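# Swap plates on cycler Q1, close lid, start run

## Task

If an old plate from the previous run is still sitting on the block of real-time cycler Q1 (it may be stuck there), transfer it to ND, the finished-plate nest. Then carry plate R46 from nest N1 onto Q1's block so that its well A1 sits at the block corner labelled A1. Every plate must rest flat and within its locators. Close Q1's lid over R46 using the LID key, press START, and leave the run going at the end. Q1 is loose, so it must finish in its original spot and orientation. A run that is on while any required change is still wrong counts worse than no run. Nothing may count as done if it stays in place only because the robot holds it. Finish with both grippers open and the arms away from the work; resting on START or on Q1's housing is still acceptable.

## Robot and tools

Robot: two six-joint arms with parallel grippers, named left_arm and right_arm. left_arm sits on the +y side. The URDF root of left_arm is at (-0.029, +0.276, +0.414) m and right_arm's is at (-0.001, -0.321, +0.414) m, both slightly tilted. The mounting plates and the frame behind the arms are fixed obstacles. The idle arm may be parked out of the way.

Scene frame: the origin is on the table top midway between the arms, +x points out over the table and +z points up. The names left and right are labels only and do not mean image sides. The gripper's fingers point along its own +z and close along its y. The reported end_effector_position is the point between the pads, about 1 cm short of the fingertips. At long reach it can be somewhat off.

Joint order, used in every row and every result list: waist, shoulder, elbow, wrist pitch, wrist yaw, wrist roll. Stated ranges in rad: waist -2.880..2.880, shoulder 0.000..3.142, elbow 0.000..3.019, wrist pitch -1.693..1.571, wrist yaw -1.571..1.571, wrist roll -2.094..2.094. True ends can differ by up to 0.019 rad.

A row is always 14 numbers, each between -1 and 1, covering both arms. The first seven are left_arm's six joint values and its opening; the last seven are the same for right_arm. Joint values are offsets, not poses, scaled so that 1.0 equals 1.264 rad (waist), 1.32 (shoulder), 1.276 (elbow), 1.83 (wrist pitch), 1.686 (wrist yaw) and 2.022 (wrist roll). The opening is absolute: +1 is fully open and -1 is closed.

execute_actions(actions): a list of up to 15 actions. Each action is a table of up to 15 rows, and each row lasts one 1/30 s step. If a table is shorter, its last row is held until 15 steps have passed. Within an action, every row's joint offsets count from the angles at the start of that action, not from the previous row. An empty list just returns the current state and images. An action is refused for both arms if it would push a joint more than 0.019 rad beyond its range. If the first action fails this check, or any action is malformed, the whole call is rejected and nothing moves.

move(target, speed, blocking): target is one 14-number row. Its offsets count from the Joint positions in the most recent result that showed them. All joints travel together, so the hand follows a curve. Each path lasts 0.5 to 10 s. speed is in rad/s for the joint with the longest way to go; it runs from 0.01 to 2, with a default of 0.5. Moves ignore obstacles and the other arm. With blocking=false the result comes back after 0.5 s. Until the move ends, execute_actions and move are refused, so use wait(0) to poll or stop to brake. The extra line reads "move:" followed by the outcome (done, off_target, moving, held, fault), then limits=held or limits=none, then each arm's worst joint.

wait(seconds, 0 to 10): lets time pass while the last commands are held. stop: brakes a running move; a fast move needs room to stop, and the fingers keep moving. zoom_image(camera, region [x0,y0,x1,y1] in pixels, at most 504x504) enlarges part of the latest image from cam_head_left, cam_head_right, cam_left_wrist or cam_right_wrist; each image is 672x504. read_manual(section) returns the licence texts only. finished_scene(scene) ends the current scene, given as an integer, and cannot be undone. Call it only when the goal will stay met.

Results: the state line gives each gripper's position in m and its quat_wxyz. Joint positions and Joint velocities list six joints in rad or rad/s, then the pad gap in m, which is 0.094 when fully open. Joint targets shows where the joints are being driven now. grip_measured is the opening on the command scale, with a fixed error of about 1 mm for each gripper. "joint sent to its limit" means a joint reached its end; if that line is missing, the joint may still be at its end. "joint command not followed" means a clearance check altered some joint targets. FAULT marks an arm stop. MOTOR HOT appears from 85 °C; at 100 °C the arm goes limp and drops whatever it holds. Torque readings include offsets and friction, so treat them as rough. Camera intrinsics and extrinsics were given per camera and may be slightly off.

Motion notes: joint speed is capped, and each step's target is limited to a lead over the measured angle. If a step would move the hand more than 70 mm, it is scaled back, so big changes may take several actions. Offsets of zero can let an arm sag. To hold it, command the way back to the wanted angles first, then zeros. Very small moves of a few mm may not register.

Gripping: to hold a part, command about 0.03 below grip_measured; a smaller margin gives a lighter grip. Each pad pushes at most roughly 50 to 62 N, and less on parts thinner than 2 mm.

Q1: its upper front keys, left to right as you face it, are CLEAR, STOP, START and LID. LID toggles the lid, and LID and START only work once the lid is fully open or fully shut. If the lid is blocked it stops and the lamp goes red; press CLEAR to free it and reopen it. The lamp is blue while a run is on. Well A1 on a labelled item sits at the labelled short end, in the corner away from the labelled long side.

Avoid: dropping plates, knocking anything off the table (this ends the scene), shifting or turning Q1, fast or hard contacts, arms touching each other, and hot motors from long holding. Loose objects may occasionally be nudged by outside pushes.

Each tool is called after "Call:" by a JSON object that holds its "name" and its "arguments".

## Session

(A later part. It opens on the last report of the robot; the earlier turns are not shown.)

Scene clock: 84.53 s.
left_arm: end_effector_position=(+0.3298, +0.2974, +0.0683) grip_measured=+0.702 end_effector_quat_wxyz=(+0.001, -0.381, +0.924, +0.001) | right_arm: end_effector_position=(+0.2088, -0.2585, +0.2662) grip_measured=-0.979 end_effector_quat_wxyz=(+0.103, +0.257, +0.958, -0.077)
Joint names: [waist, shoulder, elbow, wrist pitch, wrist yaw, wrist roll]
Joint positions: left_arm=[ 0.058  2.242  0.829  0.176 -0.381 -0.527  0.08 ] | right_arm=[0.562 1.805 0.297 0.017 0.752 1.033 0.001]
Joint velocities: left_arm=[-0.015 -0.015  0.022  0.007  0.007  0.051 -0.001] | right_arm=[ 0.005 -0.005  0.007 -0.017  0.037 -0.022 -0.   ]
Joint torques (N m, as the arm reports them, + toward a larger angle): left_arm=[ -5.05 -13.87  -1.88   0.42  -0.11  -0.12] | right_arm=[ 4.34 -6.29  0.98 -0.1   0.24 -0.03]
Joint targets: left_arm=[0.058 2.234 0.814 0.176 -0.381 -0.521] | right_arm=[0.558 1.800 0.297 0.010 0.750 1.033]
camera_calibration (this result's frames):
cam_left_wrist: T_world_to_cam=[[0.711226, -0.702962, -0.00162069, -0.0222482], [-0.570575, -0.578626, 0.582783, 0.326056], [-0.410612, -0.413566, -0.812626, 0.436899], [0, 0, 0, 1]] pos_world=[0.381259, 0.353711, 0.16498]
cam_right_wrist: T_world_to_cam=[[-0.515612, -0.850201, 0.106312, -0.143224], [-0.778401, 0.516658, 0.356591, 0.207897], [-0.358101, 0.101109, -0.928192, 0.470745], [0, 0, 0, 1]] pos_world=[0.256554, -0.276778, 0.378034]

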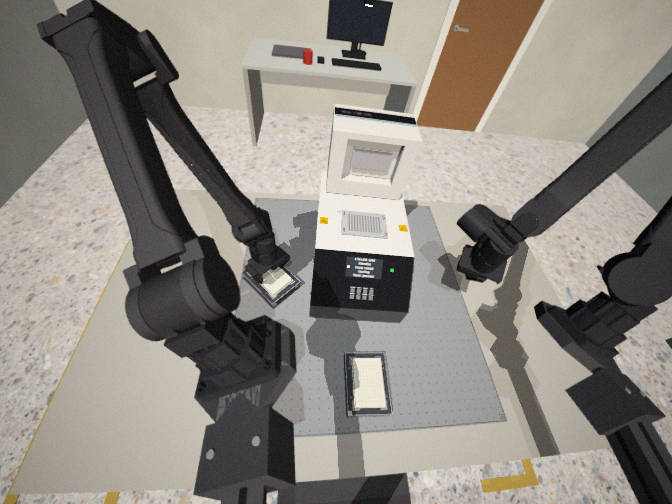

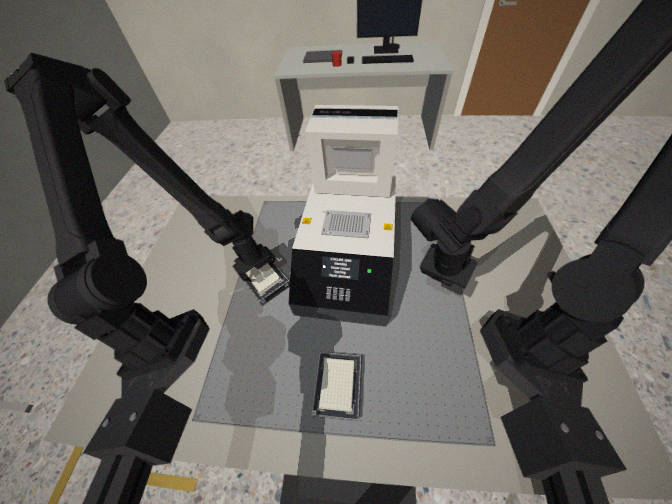

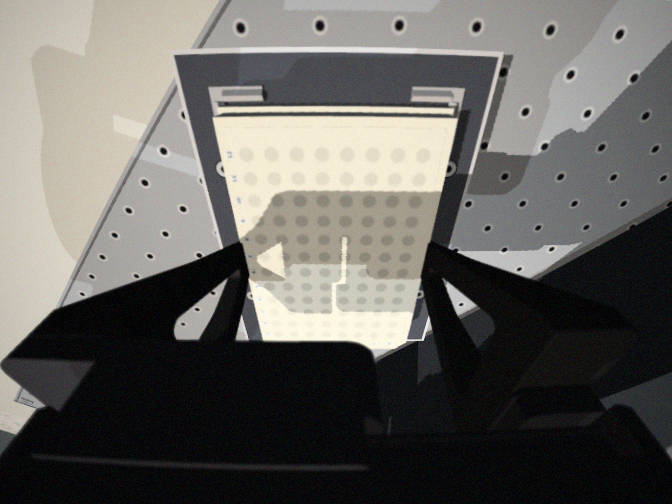

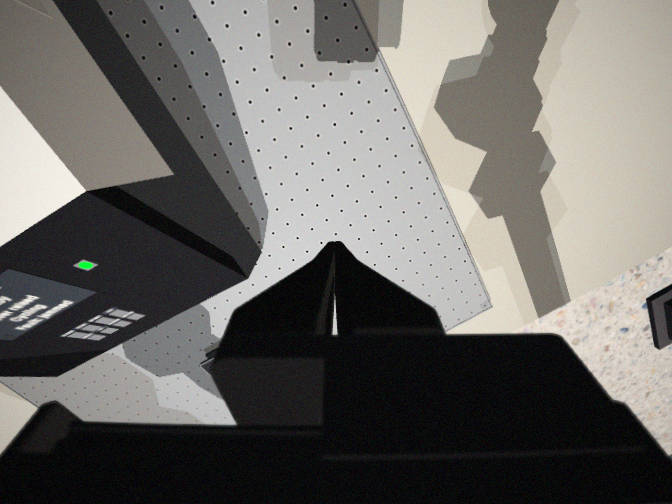

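Call:
{"name": "execute_actions", "arguments": {"actions": [[[0.002,0.0,-0.006,0.003,0.0005,0.004,0.665,-0.003,-0.0038,0,-0.004,-0.0012,0,-1],[0.004,0.007,-0.002,0.006,0.001,0.005,0.665,-0.003,-0.0038,0,-0.004,-0.0012,0,-1],[0.006,0.013,0.002,0.008,0.001,0.0055,0.665,-0.003,-0.0038,0,-0.004,-0.0012,0,-1],[0.007,0.016,0.004,0.009,0.001,0.006,0.665,-0.003,-0.0038,0,-0.004,-0.0012,0,-1],[0.0072,0.017,0.005,0.0095,0.0011,0.0062,0.665,-0.003,-0.0038,0,-0.004,-0.0012,0,-1],[0.0075,0.018,0.006,0.010,0.0012,0.0065,0.665,-0.003,-0.0038,0,-0.004,-0.0012,0,-1],[0.0077,0.019,0.007,0.0105,0.0013,0.0068,0.665,-0.003,-0.0038,0,-0.004,-0.0012,0,-1],[0.008,0.020,0.008,0.011,0.0014,0.007,0.665,-0.003,-0.0038,0,-0.004,-0.0012,0,-1],[0.0082,0.021,0.009,0.0115,0.0015,0.0073,0.665,-0.003,-0.0038,0,-0.004,-0.0012,0,-1],[0.0085,0.022,0.010,0.012,0.0016,0.0076,0.665,-0.003,-0.0038,0,-0.004,-0.0012,0,-1],[0.0087,0.023,0.011,0.0125,0.0017,0.0079,0.665,-0.003,-0.0038,0,-0.004,-0.0012,0,-1],[0.009,0.024,0.012,0.013,0.0018,0.0082,0.665,-0.003,-0.0038,0,-0.004,-0.0012,0,-1],[0.0093,0.025,0.0125,0.0135,0.002,0.0084,0.665,-0.003,-0.0038,0,-0.004,-0.0012,0,-1]]]}}

Scene clock: 85.93 s.
left_arm: end_effector_position=(+0.3313, +0.2974, +0.0665) grip_measured=+0.702 end_effector_quat_wxyz=(+0.002, -0.381, +0.925, +0.001) | right_arm: end_effector_position=(+0.2088, -0.2585, +0.2662) grip_measured=-0.979 end_effector_quat_wxyz=(+0.103, +0.257, +0.958, -0.077)
Joint names: [waist, shoulder, elbow, wrist pitch, wrist yaw, wrist roll]
Joint positions: left_arm=[ 0.059  2.247  0.834  0.179 -0.38  -0.524  0.08 ] | right_arm=[0.562 1.805 0.297 0.017 0.752 1.033 0.001]
Joint velocities: left_arm=[-0.015 -0.005 -0.002  0.007 -0.022 -0.022 -0.001] | right_arm=[-0.005 -0.005  0.012 -0.002 -0.022 -0.007  0.001]
Joint torques (N m, as the arm reports them, + toward a larger angle): left_arm=[ -4.51 -10.82   0.02   1.21   0.06  -0.05] | right_arm=[ 4.36 -6.31  0.97 -0.09  0.24 -0.04]
Joint targets: left_arm=[0.070 2.275 0.845 0.200 -0.377 -0.510] | right_arm=[0.558 1.800 0.297 0.010 0.750 1.033]
camera_calibration (this result's frames):
cam_left_wrist: T_world_to_cam=[[0.710445, -0.703753, -0.0000252536, -0.022957], [-0.57288, -0.578348, 0.580795, 0.328757], [-0.40875, -0.412608, -0.81405, 0.435293], [0, 0, 0, 1]] pos_world=[0.382574, 0.353586, 0.16341]
cam_right_wrist: T_world_to_cam=[[-0.515612, -0.850201, 0.106312, -0.143224], [-0.778401, 0.516658, 0.356591, 0.207897], [-0.358101, 0.101109, -0.928192, 0.470745], [0, 0, 0, 1]] pos_world=[0.256554, -0.276778, 0.378034]

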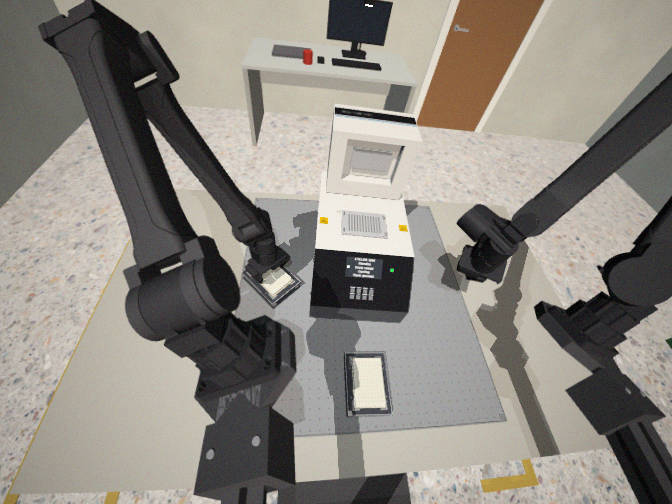

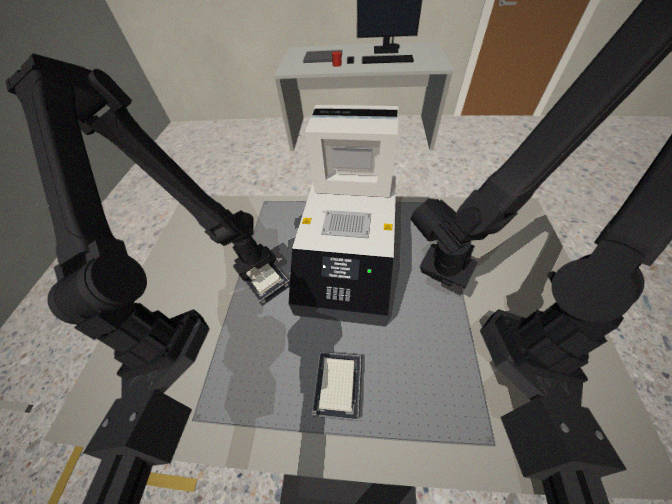

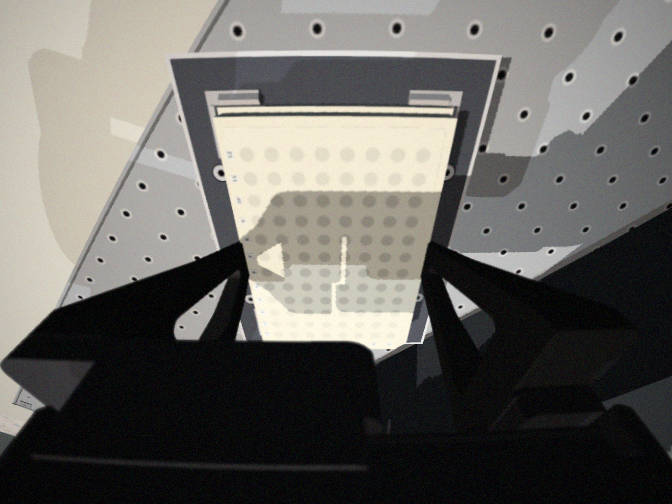

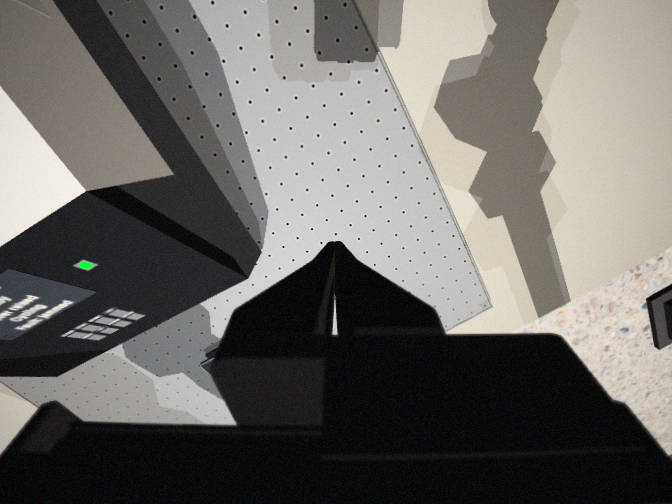

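Call:
{"name": "execute_actions", "arguments": {"actions": [[[0.0087,0.021,0.004,0.008,0.001,0.006,0.665,-0.003,-0.0038,0,-0.004,-0.0012,0,-1],[0.009,0.022,0.002,0.006,0.001,0.006,0.665,-0.003,-0.0038,0,-0.004,-0.0012,0,-1],[0.0093,0.023,0.002,0.006,0.001,0.006,0.665,-0.003,-0.0038,0,-0.004,-0.0012,0,-1],[0.0096,0.024,0.002,0.006,0.001,0.006,0.665,-0.003,-0.0038,0,-0.004,-0.0012,0,-1],[0.010,0.025,0.002,0.006,0.001,0.006,0.665,-0.003,-0.0038,0,-0.004,-0.0012,0,-1],[0.010,0.026,0.003,0.007,0.001,0.006,0.665,-0.003,-0.0038,0,-0.004,-0.0012,0,-1],[0.010,0.026,0.004,0.008,0.001,0.006,0.665,-0.003,-0.0038,0,-0.004,-0.0012,0,-1],[0.010,0.026,0.005,0.008,0.001,0.006,0.665,-0.003,-0.0038,0,-0.004,-0.0012,0,-1]]]}}

Scene clock: 86.90 s.
left_arm: end_effector_position=(+0.3313, +0.2974, +0.0665) grip_measured=+0.702 end_effector_quat_wxyz=(+0.002, -0.381, +0.925, +0.001) | right_arm: end_effector_position=(+0.2088, -0.2585, +0.2662) grip_measured=-0.979 end_effector_quat_wxyz=(+0.103, +0.257, +0.958, -0.077)
Joint names: [waist, shoulder, elbow, wrist pitch, wrist yaw, wrist roll]
Joint positions: left_arm=[ 0.059  2.247  0.834  0.179 -0.38  -0.524  0.08 ] | right_arm=[0.562 1.805 0.297 0.017 0.752 1.033 0.001]
Joint velocities: left_arm=[-0.005 -0.005  0.002 -0.017 -0.037 -0.051 -0.001] | right_arm=[-0.005 -0.005 -0.002 -0.002 -0.037 -0.081  0.001]
Joint torques (N m, as the arm reports them, + toward a larger angle): left_arm=[ -4.39 -10.01  -0.35   0.96   0.    -0.06] | right_arm=[ 4.33 -6.3   0.97 -0.1   0.24 -0.04]
Joint targets: left_arm=[0.072 2.281 0.840 0.194 -0.379 -0.512] | right_arm=[0.558 1.800 0.297 0.010 0.750 1.033]
camera_calibration (this result's frames):
cam_left_wrist: T_world_to_cam=[[0.710445, -0.703753, -0.0000252536, -0.022957], [-0.57288, -0.578348, 0.580795, 0.328757], [-0.40875, -0.412608, -0.81405, 0.435293], [0, 0, 0, 1]] pos_world=[0.382574, 0.353586, 0.16341]
cam_right_wrist: T_world_to_cam=[[-0.515612, -0.850201, 0.106312, -0.143224], [-0.778401, 0.516658, 0.356591, 0.207897], [-0.358101, 0.101109, -0.928192, 0.470745], [0, 0, 0, 1]] pos_world=[0.256554, -0.276778, 0.378034]

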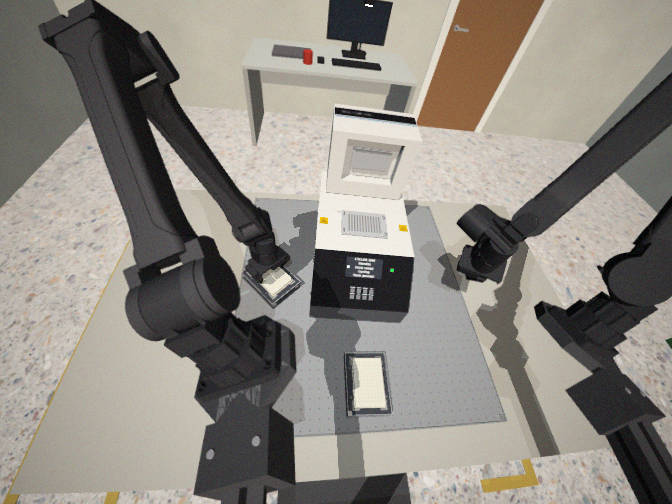

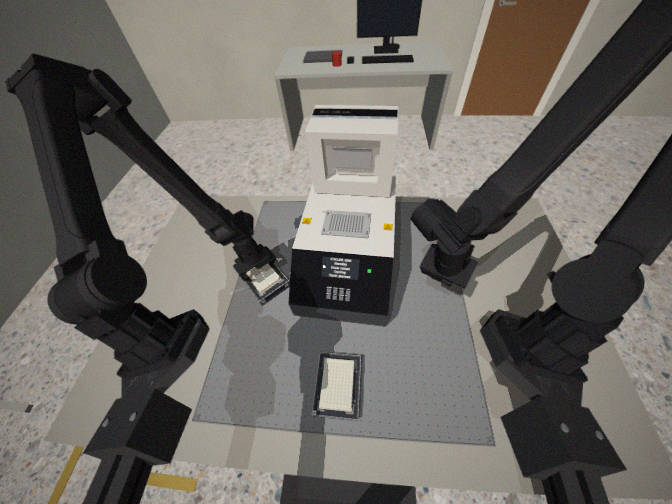

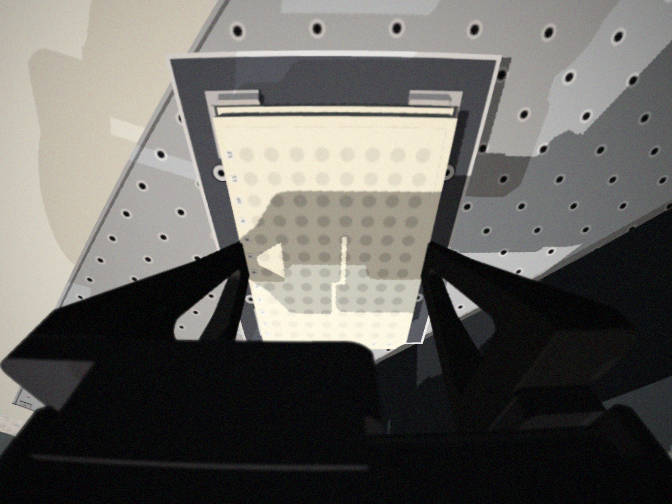

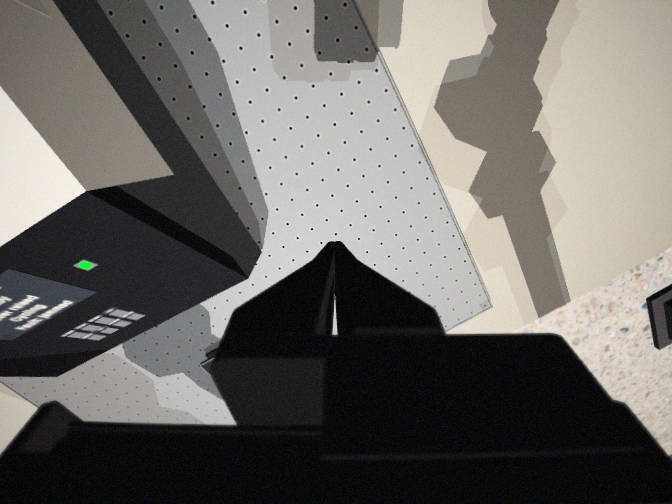

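Call:
{"name": "execute_actions", "arguments": {"actions": [[[0.008,0.018,0.003,0.004,0.0,0.005,0.665,-0.003,-0.0038,0,-0.004,-0.0012,0,-1],[0.007,0.012,0.002,0.0,0.0,0.005,0.665,-0.003,-0.0038,0,-0.004,-0.0012,0,-1],[0.006,0.008,0.0,-0.004,0.0,0.005,0.665,-0.003,-0.0038,0,-0.004,-0.0012,0,-1],[0.006,0.008,0.0,-0.007,0.0,0.005,0.665,-0.003,-0.0038,0,-0.004,-0.0012,0,-1],[0.006,0.008,0.0,-0.009,0.0,0.005,0.665,-0.003,-0.0038,0,-0.004,-0.0012,0,-1],[0.006,0.008,0.0,-0.010,0.0,0.005,0.665,-0.003,-0.0038,0,-0.004,-0.0012,0,-1],[0.006,0.008,0.0,-0.011,0.0,0.005,0.665,-0.003,-0.0038,0,-0.004,-0.0012,0,-1],[0.006,0.008,0.0,-0.012,0.0,0.005,0.665,-0.003,-0.0038,0,-0.004,-0.0012,0,-1],[0.006,0.008,0.0,-0.013,0.0,0.005,0.665,-0.003,-0.0038,0,-0.004,-0.0012,0,-1]]]}}

Scene clock: 88.00 s.
left_arm: end_effector_position=(+0.3302, +0.2971, +0.0665) grip_measured=+0.702 end_effector_quat_wxyz=(-0.000, -0.380, +0.925, +0.001) | right_arm: end_effector_position=(+0.2088, -0.2585, +0.2662) grip_measured=-0.979 end_effector_quat_wxyz=(+0.103, +0.257, +0.958, -0.077)
Joint names: [waist, shoulder, elbow, wrist pitch, wrist yaw, wrist roll]
Joint positions: left_arm=[ 0.059  2.247  0.834  0.174 -0.381 -0.523  0.08 ] | right_arm=[0.562 1.805 0.297 0.017 0.752 1.033 0.001]
Joint velocities: left_arm=[-0.015 -0.005 -0.002  0.007 -0.037  0.007  0.001] | right_arm=[-0.005 -0.015  0.002  0.002 -0.037  0.007 -0.001]
Joint torques (N m, as the arm reports them, + toward a larger angle): left_arm=[ -4.76 -12.12  -0.82  -0.3   -0.07  -0.09] | right_arm=[ 4.34 -6.29  0.97 -0.09  0.24 -0.03]
Joint targets: left_arm=[0.067 2.258 0.834 0.155 -0.380 -0.514] | right_arm=[0.558 1.800 0.297 0.010 0.750 1.033]
camera_calibration (this result's frames):
cam_left_wrist: T_world_to_cam=[[0.70861, -0.705595, -0.00269708, -0.02098], [-0.571724, -0.576399, 0.583862, 0.326809], [-0.413525, -0.412189, -0.811848, 0.436038], [0, 0, 0, 1]] pos_world=[0.382024, 0.353299, 0.163129]
cam_right_wrist: T_world_to_cam=[[-0.515612, -0.850201, 0.106312, -0.143224], [-0.778401, 0.516658, 0.356591, 0.207897], [-0.358101, 0.101109, -0.928192, 0.470745], [0, 0, 0, 1]] pos_world=[0.256554, -0.276778, 0.378034]

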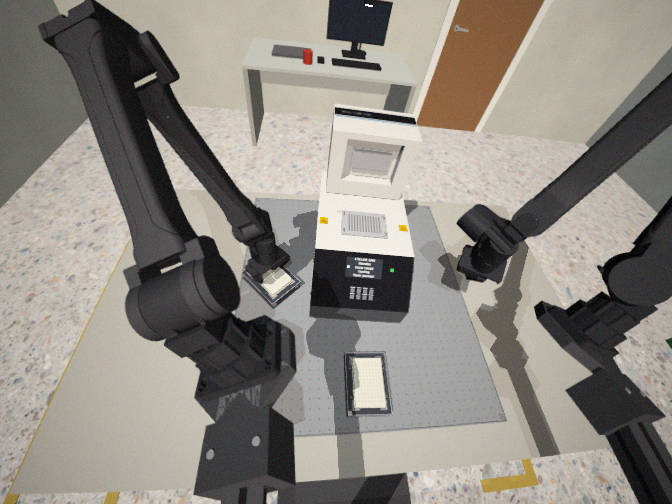

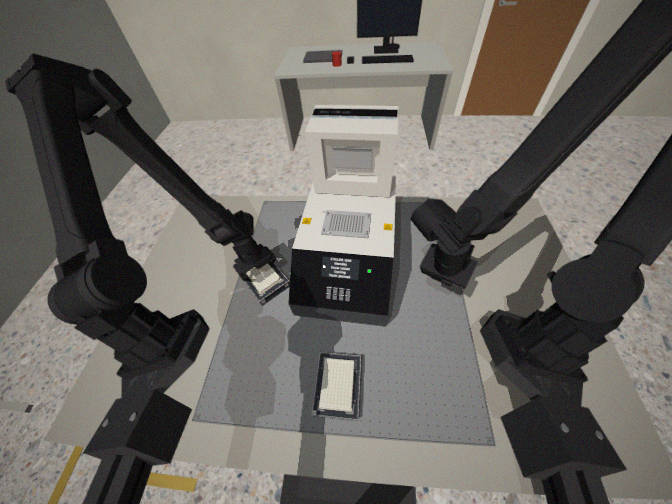

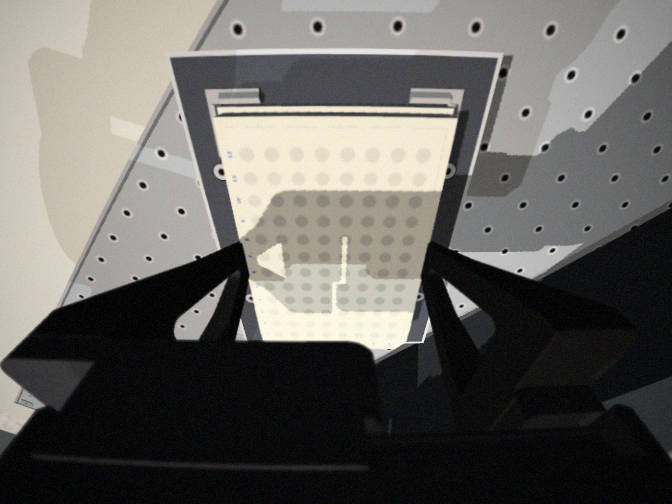

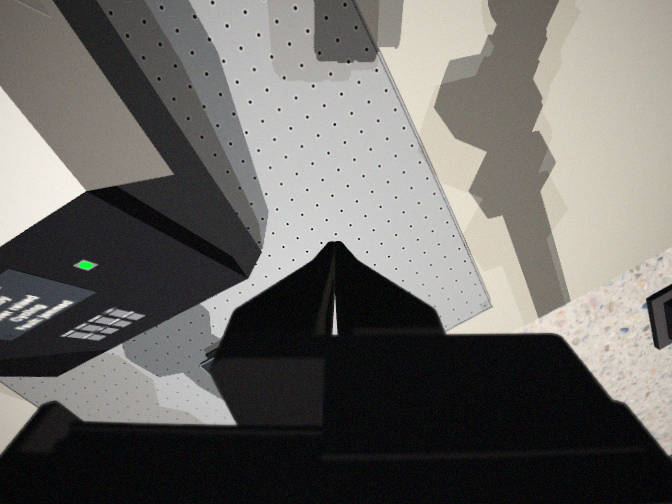

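Call:
{"name": "execute_actions", "arguments": {"actions": [[[0.007,0.013,0.002,-0.004,0.0005,0.005,0.665,-0.003,-0.0038,0,-0.004,-0.0012,0,-1],[0.008,0.016,0.003,0.002,0.0005,0.005,0.665,-0.003,-0.0038,0,-0.004,-0.0012,0,-1],[0.009,0.018,0.004,0.005,0.0005,0.005,0.665,-0.003,-0.0038,0,-0.004,-0.0012,0,-1],[0.0095,0.020,0.005,0.007,0.0007,0.0055,0.665,-0.003,-0.0038,0,-0.004,-0.0012,0,-1],[0.010,0.0215,0.0055,0.008,0.0009,0.0055,0.665,-0.003,-0.0038,0,-0.004,-0.0012,0,-1],[0.0105,0.023,0.006,0.0085,0.0011,0.006,0.665,-0.003,-0.0038,0,-0.004,-0.0012,0,-1],[0.011,0.0245,0.007,0.009,0.0013,0.006,0.665,-0.003,-0.0038,0,-0.004,-0.0012,0,-1],[0.0115,0.026,0.008,0.0095,0.0015,0.0065,0.665,-0.003,-0.0038,0,-0.004,-0.0012,0,-1],[0.012,0.0275,0.009,0.010,0.0017,0.0065,0.665,-0.003,-0.0038,0,-0.004,-0.0012,0,-1],[0.0125,0.029,0.010,0.0105,0.0019,0.007,0.665,-0.003,-0.0038,0,-0.004,-0.0012,0,-1],[0.013,0.0305,0.011,0.011,0.002,0.007,0.665,-0.003,-0.0038,0,-0.004,-0.0012,0,-1],[0.0135,0.032,0.012,0.012,0.002,0.0075,0.665,-0.003,-0.0038,0,-0.004,-0.0012,0,-1],[0.014,0.033,0.013,0.013,0.002,0.0075,0.665,-0.003,-0.0038,0,-0.004,-0.0012,0,-1]]]}}

Scene clock: 89.07 s.
left_arm: end_effector_position=(+0.3309, +0.2973, +0.0661) grip_measured=+0.702 end_effector_quat_wxyz=(+0.001, -0.380, +0.925, +0.001) | right_arm: end_effector_position=(+0.2088, -0.2585, +0.2662) grip_measured=-0.979 end_effector_quat_wxyz=(+0.103, +0.257, +0.958, -0.077)
Joint names: [waist, shoulder, elbow, wrist pitch, wrist yaw, wrist roll]
Joint positions: left_arm=[ 0.059  2.248  0.835  0.175 -0.382 -0.522  0.08 ] | right_arm=[0.562 1.805 0.297 0.017 0.752 1.033 0.001]
Joint velocities: left_arm=[-0.005 -0.005  0.012 -0.022 -0.081 -0.051 -0.   ] | right_arm=[-0.005  0.005 -0.002 -0.007  0.022 -0.007 -0.   ]
Joint torques (N m, as the arm reports them, + toward a larger angle): left_arm=[-4.03 -9.27  0.32  1.25  0.11 -0.05] | right_arm=[ 4.31 -6.3   0.97 -0.09  0.24 -0.03]
Joint targets: left_arm=[0.077 2.291 0.851 0.198 -0.377 -0.508] | right_arm=[0.558 1.800 0.297 0.010 0.750 1.033]
camera_calibration (this result's frames):
cam_left_wrist: T_world_to_cam=[[0.708473, -0.705733, -0.00263734, -0.0212609], [-0.572525, -0.576925, 0.582557, 0.328004], [-0.412651, -0.411216, -0.812786, 0.435521], [0, 0, 0, 1]] pos_world=[0.382572, 0.353323, 0.162849]
cam_right_wrist: T_world_to_cam=[[-0.515612, -0.850201, 0.106312, -0.143224], [-0.778401, 0.516658, 0.356591, 0.207897], [-0.358101, 0.101109, -0.928192, 0.470745], [0, 0, 0, 1]] pos_world=[0.256554, -0.276778, 0.378034]

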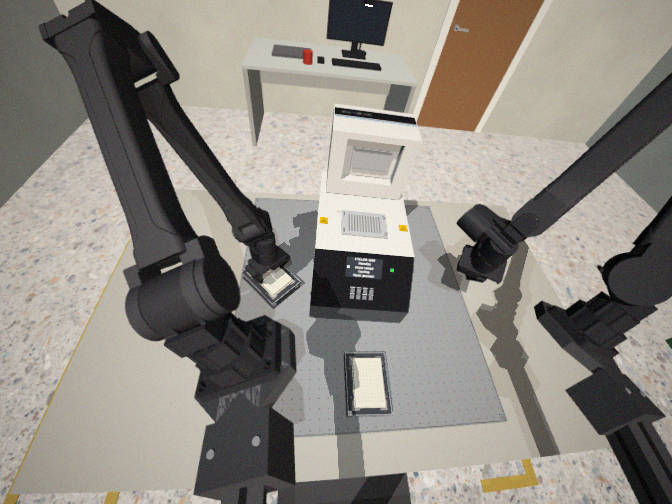

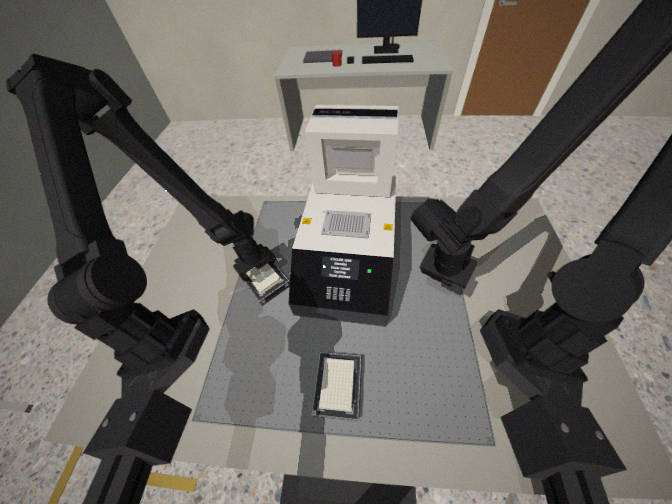

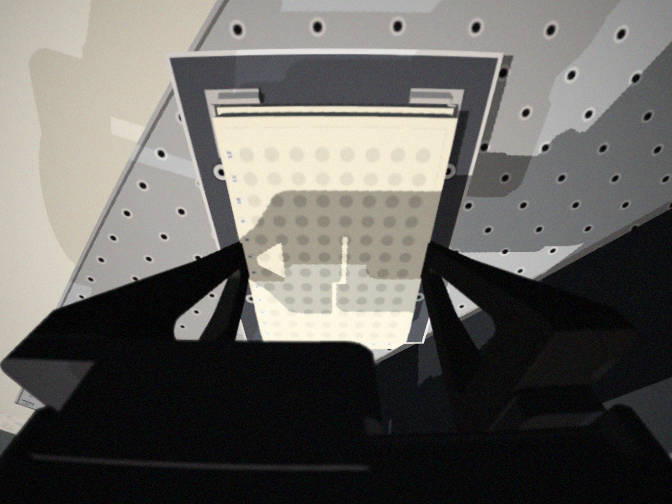

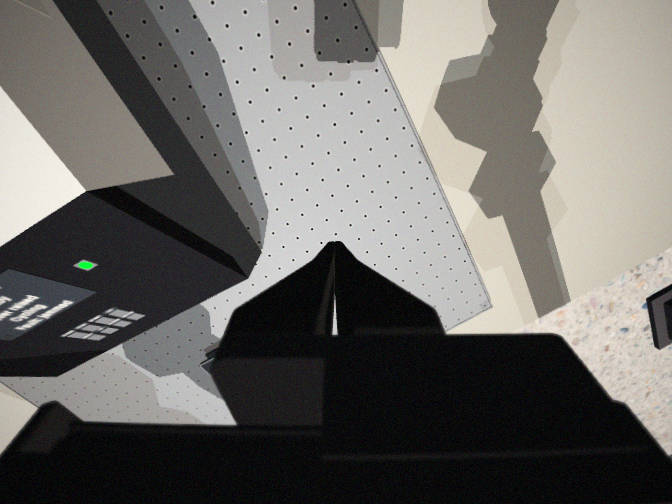

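Call:
{"name": "zoom_image", "arguments": {"camera": "cam_head_left", "region": [250, 260, 310, 310]}}

Call:
{"name": "zoom_image", "arguments": {"camera": "cam_head_right", "region": [235, 255, 295, 305]}}

Call:
{"name": "zoom_image", "arguments": {"camera": "cam_left_wrist", "region": [230, 270, 450, 360]}}

Call:
{"name": "zoom_image", "arguments": {"camera": "cam_left_wrist", "region": [190, 70, 480, 190]}}

Region (250, 260, 310, 310) of cam_head_left's 672x504 image, scaled by 8.400, with more detail than that image has.

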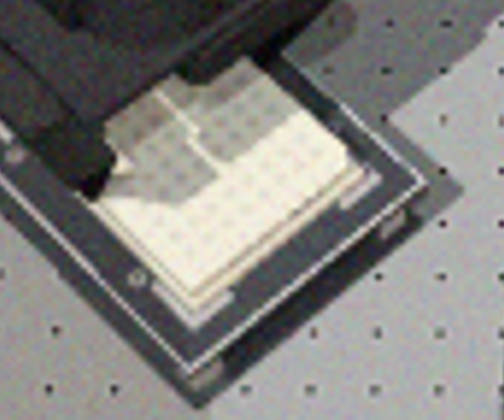

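Region (235, 255, 295, 305) of cam_head_right's 672x504 image, scaled by 8.400, with more detail than that image has.

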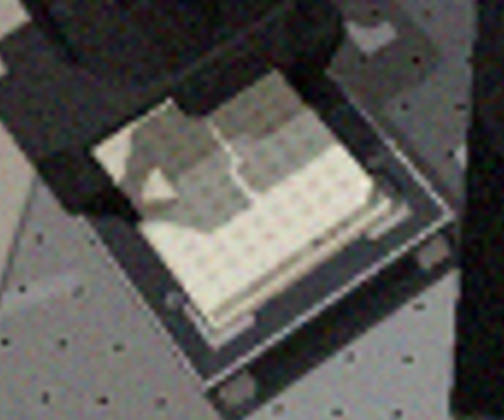

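Region (230, 270, 450, 360) of cam_left_wrist's 672x504 image, scaled by 2.291, with more detail than that image has; it fills the top 206 rows of this view, and the rest is white.

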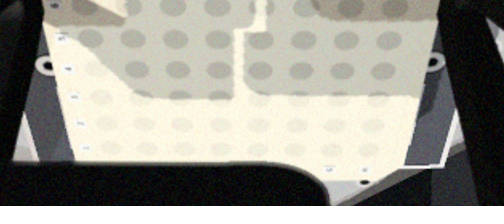

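Region (190, 70, 480, 190) of cam_left_wrist's 672x504 image, scaled by 1.738, with more detail than that image has; it fills the top 209 rows of this view, and the rest is white.

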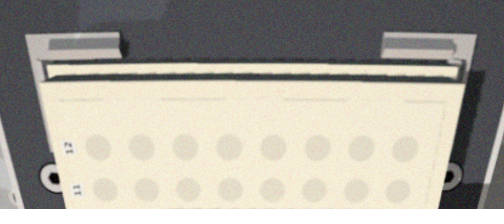

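Call:
{"name": "zoom_image", "arguments": {"camera": "cam_head_right", "region": [305, 345, 375, 425]}}

Call:
{"name": "zoom_image", "arguments": {"camera": "cam_left_wrist", "region": [195, 75, 275, 135]}}

Call:
{"name": "zoom_image", "arguments": {"camera": "cam_left_wrist", "region": [400, 75, 480, 135]}}

Region (305, 345, 375, 425) of cam_head_right's 672x504 image, scaled by 6.300, with more detail than that image has; it fills the left 441 columns of this view, and the rest is white.

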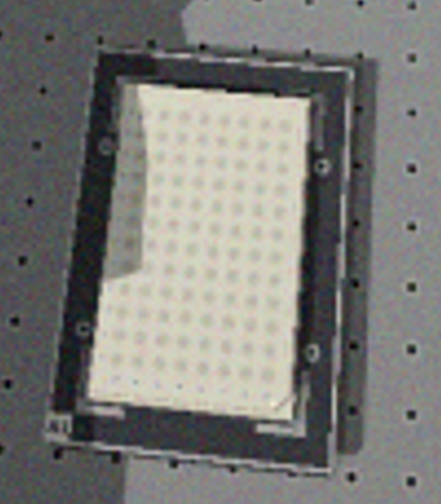

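Region (195, 75, 275, 135) of cam_left_wrist's 672x504 image, scaled by 6.300, with more detail than that image has; it fills the top 378 rows of this view, and the rest is white.

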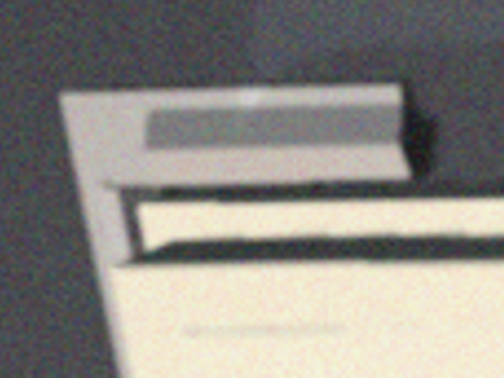

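Region (400, 75, 480, 135) of cam_left_wrist's 672x504 image, scaled by 6.300, with more detail than that image has; it fills the top 378 rows of this view, and the rest is white.

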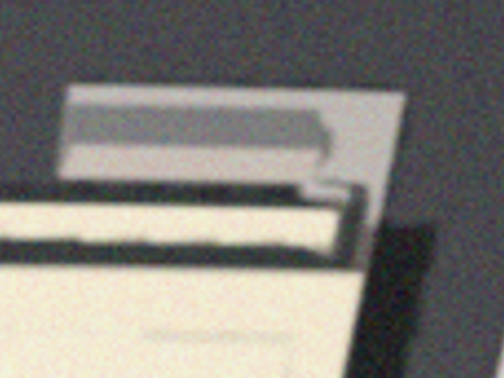

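Call:
{"name": "execute_actions", "arguments": {"actions": [[[0.010,0.024,0.008,0.008,0.001,0.004,0.665,-0.003,-0.0038,0,-0.004,-0.0012,0,-1],[0.008,0.016,0.004,0.004,0.001,0.0,0.665,-0.003,-0.0038,0,-0.004,-0.0012,0,-1],[0.006,0.010,0.0,0.0,0.001,-0.003,0.665,-0.003,-0.0038,0,-0.004,-0.0012,0,-1],[0.006,0.008,0.0,-0.004,0.001,-0.005,0.665,-0.003,-0.0038,0,-0.004,-0.0012,0,-1],[0.006,0.008,0.0,-0.007,0.001,-0.007,0.665,-0.003,-0.0038,0,-0.004,-0.0012,0,-1],[0.006,0.008,0.0,-0.009,0.001,-0.008,0.665,-0.003,-0.0038,0,-0.004,-0.0012,0,-1],[0.006,0.008,0.0,-0.011,0.001,-0.009,0.665,-0.003,-0.0038,0,-0.004,-0.0012,0,-1],[0.006,0.008,0.0,-0.012,0.001,-0.009,0.665,-0.003,-0.0038,0,-0.004,-0.0012,0,-1]]]}}

Scene clock: 91.17 s.
left_arm: end_effector_position=(+0.3301, +0.2972, +0.0661) grip_measured=+0.702 end_effector_quat_wxyz=(-0.001, -0.380, +0.925, +0.002) | right_arm: end_effector_position=(+0.2088, -0.2585, +0.2662) grip_measured=-0.979 end_effector_quat_wxyz=(+0.103, +0.257, +0.958, -0.077)
Joint names: [waist, shoulder, elbow, wrist pitch, wrist yaw, wrist roll]
Joint positions: left_arm=[ 0.059  2.248  0.835  0.172 -0.382 -0.524  0.08 ] | right_arm=[0.562 1.805 0.297 0.017 0.752 1.033 0.001]
Joint velocities: left_arm=[-0.005 -0.005  0.002  0.007  0.007  0.007  0.   ] | right_arm=[ 0.005 -0.005  0.007 -0.007 -0.022 -0.154 -0.001]
Joint torques (N m, as the arm reports them, + toward a larger angle): left_arm=[ -4.74 -12.11  -0.82  -0.31   0.02  -0.31] | right_arm=[ 4.3  -6.26  0.97 -0.09  0.24 -0.03]
Joint targets: left_arm=[0.067 2.259 0.835 0.153 -0.380 -0.541] | right_arm=[0.558 1.800 0.297 0.010 0.750 1.033]
camera_calibration (this result's frames):
cam_left_wrist: T_world_to_cam=[[0.709012, -0.705181, -0.00473031, -0.02099], [-0.570366, -0.577384, 0.584218, 0.326872], [-0.41471, -0.411519, -0.811583, 0.435893], [0, 0, 0, 1]] pos_world=[0.382089, 0.353308, 0.162699]
cam_right_wrist: T_world_to_cam=[[-0.515612, -0.850201, 0.106312, -0.143224], [-0.778401, 0.516658, 0.356591, 0.207897], [-0.358101, 0.101109, -0.928192, 0.470745], [0, 0, 0, 1]] pos_world=[0.256554, -0.276778, 0.378034]

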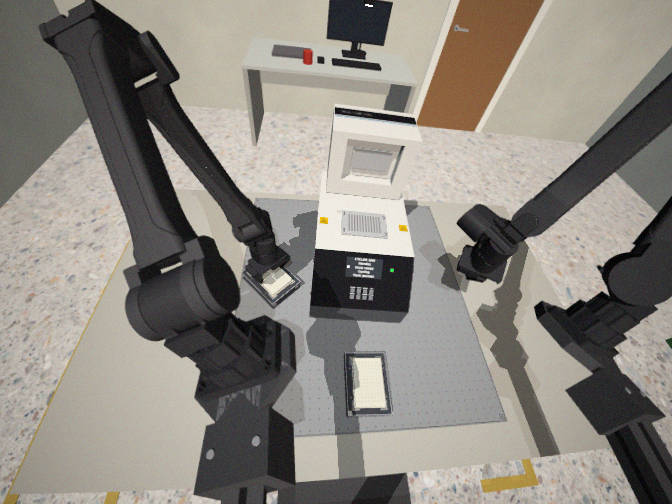

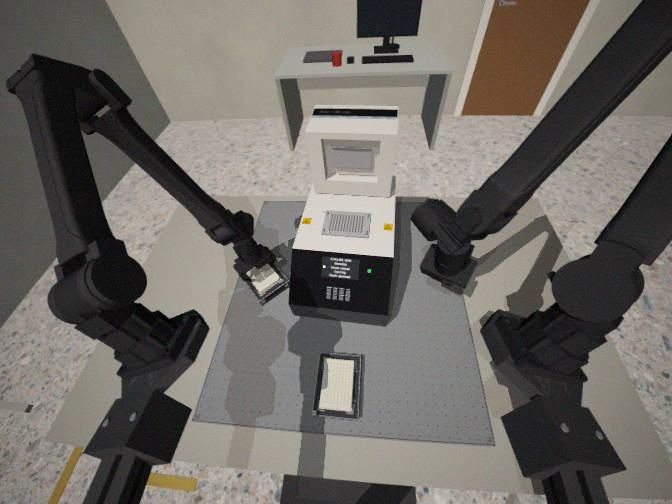

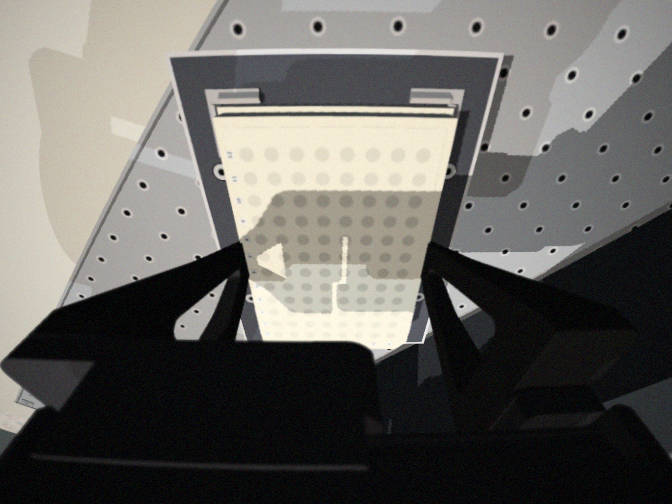

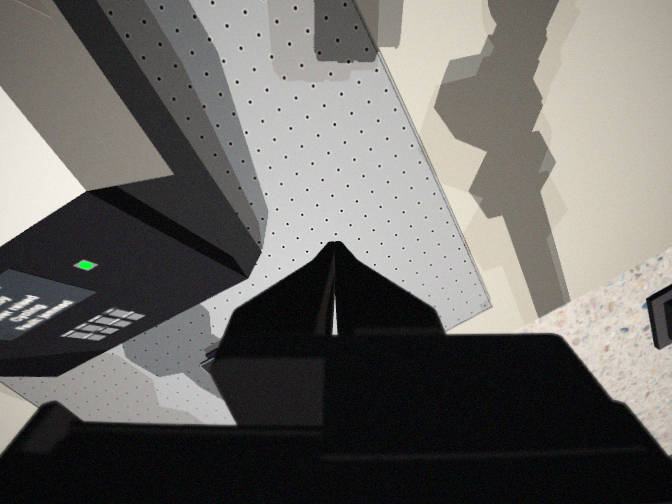

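Call:
{"name": "execute_actions", "arguments": {"actions": [[[0.003,0.004,-0.001,-0.005,0.0,-0.004,0.675,-0.003,-0.0038,0,-0.004,-0.0012,0,-1],[0.0,0.0,-0.002,0.0,0.0,0.0,0.685,-0.003,-0.0038,0,-0.004,-0.0012,0,-1],[0.0,0.0,-0.002,0.0,0.0,0.0,0.692,-0.003,-0.0038,0,-0.004,-0.0012,0,-1],[0.0,0.0,-0.002,0.0,0.0,0.0,0.698,-0.003,-0.0038,0,-0.004,-0.0012,0,-1],[0.0,0.0,-0.002,0.0,0.0,0.0,0.704,-0.003,-0.0038,0,-0.004,-0.0012,0,-1],[0.0,0.0,-0.002,0.0,0.0,0.0,0.71,-0.003,-0.0038,0,-0.004,-0.0012,0,-1],[0.0,0.0,-0.002,0.0,0.0,0.0,0.716,-0.003,-0.0038,0,-0.004,-0.0012,0,-1],[0.0,0.0,-0.002,0.0,0.0,0.0,0.722,-0.003,-0.0038,0,-0.004,-0.0012,0,-1],[0.0,0.0,-0.002,0.0,0.0,0.0,0.73,-0.003,-0.0038,0,-0.004,-0.0012,0,-1],[0.0,0.0,-0.002,0.0,0.0,0.0,0.74,-0.003,-0.0038,0,-0.004,-0.0012,0,-1],[0.0,0.0,-0.002,0.0,0.0,0.0,0.76,-0.003,-0.0038,0,-0.004,-0.0012,0,-1],[0.0,0.0,-0.002,0.0,0.0,0.0,0.78,-0.003,-0.0038,0,-0.004,-0.0012,0,-1]]]}}

Scene clock: 92.17 s.
left_arm: end_effector_position=(+0.3302, +0.2971, +0.0663) grip_measured=+0.778 end_effector_quat_wxyz=(-0.000, -0.380, +0.925, +0.002) | right_arm: end_effector_position=(+0.2088, -0.2585, +0.2662) grip_measured=-0.979 end_effector_quat_wxyz=(+0.103, +0.257, +0.958, -0.077)
Joint names: [waist, shoulder, elbow, wrist pitch, wrist yaw, wrist roll]
Joint positions: left_arm=[ 0.058  2.248  0.835  0.172 -0.383 -0.524  0.084] | right_arm=[0.562 1.805 0.297 0.017 0.752 1.033 0.001]
Joint velocities: left_arm=[-0.005 -0.015  0.012 -0.017 -0.022 -0.007 -0.   ] | right_arm=[ 0.005 -0.005  0.002 -0.002  0.022 -0.022 -0.001]
Joint torques (N m, as the arm reports them, + toward a larger angle): left_arm=[ -5.32 -13.12  -0.99   0.45  -0.03  -0.17] | right_arm=[ 4.35 -6.32  0.97 -0.08  0.24 -0.04]
Joint targets: left_arm=[0.059 2.248 0.833 0.172 -0.382 -0.524] | right_arm=[0.558 1.800 0.297 0.010 0.750 1.033]
camera_calibration (this result's frames):
cam_left_wrist: T_world_to_cam=[[0.708538, -0.705652, -0.00536657, -0.020783], [-0.570773, -0.577546, 0.58366, 0.327006], [-0.41496, -0.410482, -0.81198, 0.435771], [0, 0, 0, 1]] pos_world=[0.3822, 0.353072, 0.162866]
cam_right_wrist: T_world_to_cam=[[-0.515612, -0.850201, 0.106312, -0.143224], [-0.778401, 0.516658, 0.356591, 0.207897], [-0.358101, 0.101109, -0.928192, 0.470745], [0, 0, 0, 1]] pos_world=[0.256554, -0.276778, 0.378034]

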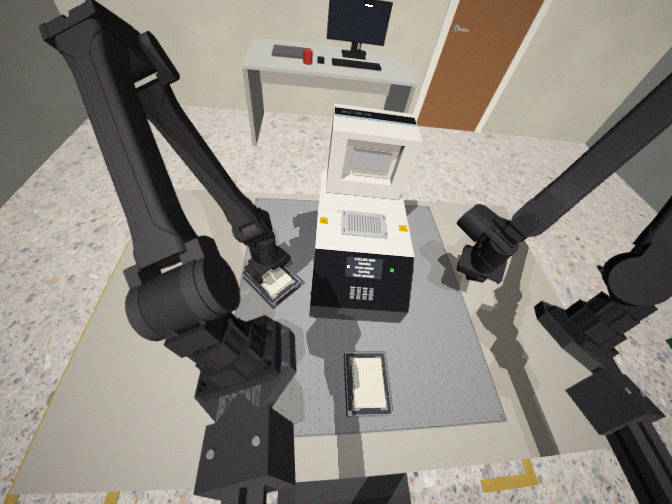

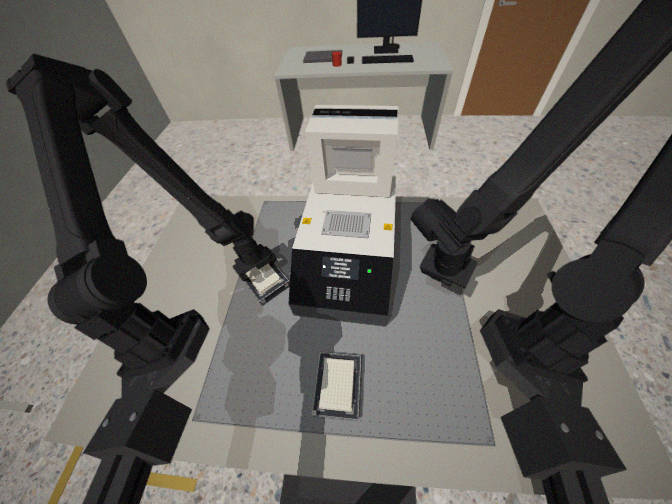

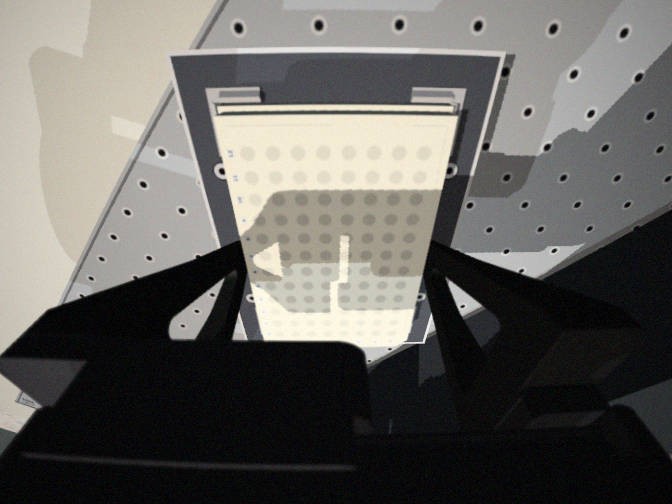

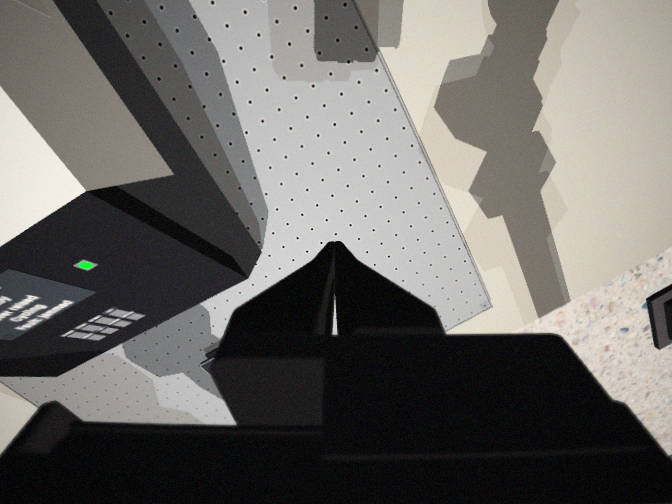

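Call:
{"name": "zoom_image", "arguments": {"camera": "cam_left_wrist", "region": [195, 75, 275, 135]}}

Call:
{"name": "zoom_image", "arguments": {"camera": "cam_left_wrist", "region": [400, 75, 480, 135]}}

Call:
{"name": "zoom_image", "arguments": {"camera": "cam_head_right", "region": [235, 255, 295, 305]}}

Region (195, 75, 275, 135) of cam_left_wrist's 672x504 image, scaled by 6.300, with more detail than that image has; it fills the top 378 rows of this view, and the rest is white.

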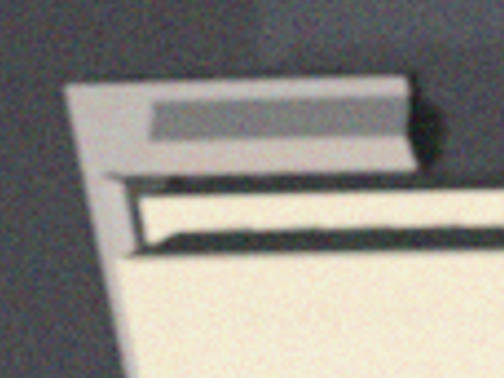

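Region (400, 75, 480, 135) of cam_left_wrist's 672x504 image, scaled by 6.300, with more detail than that image has; it fills the top 378 rows of this view, and the rest is white.

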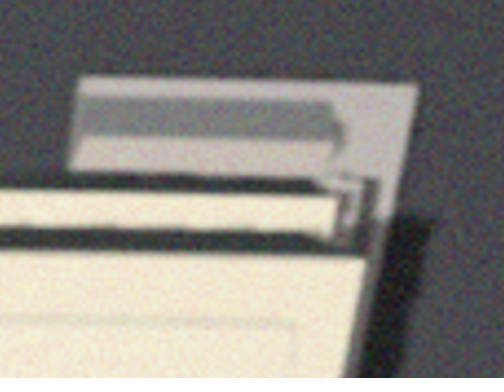

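Region (235, 255, 295, 305) of cam_head_right's 672x504 image, scaled by 8.400, with more detail than that image has.

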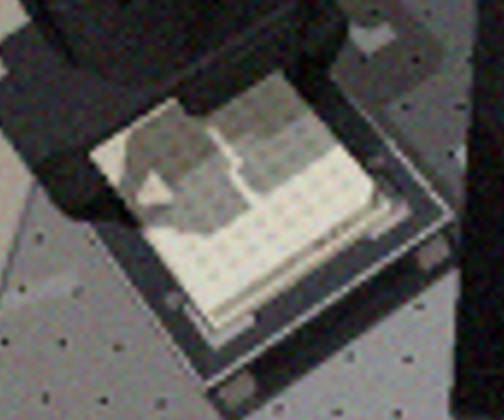

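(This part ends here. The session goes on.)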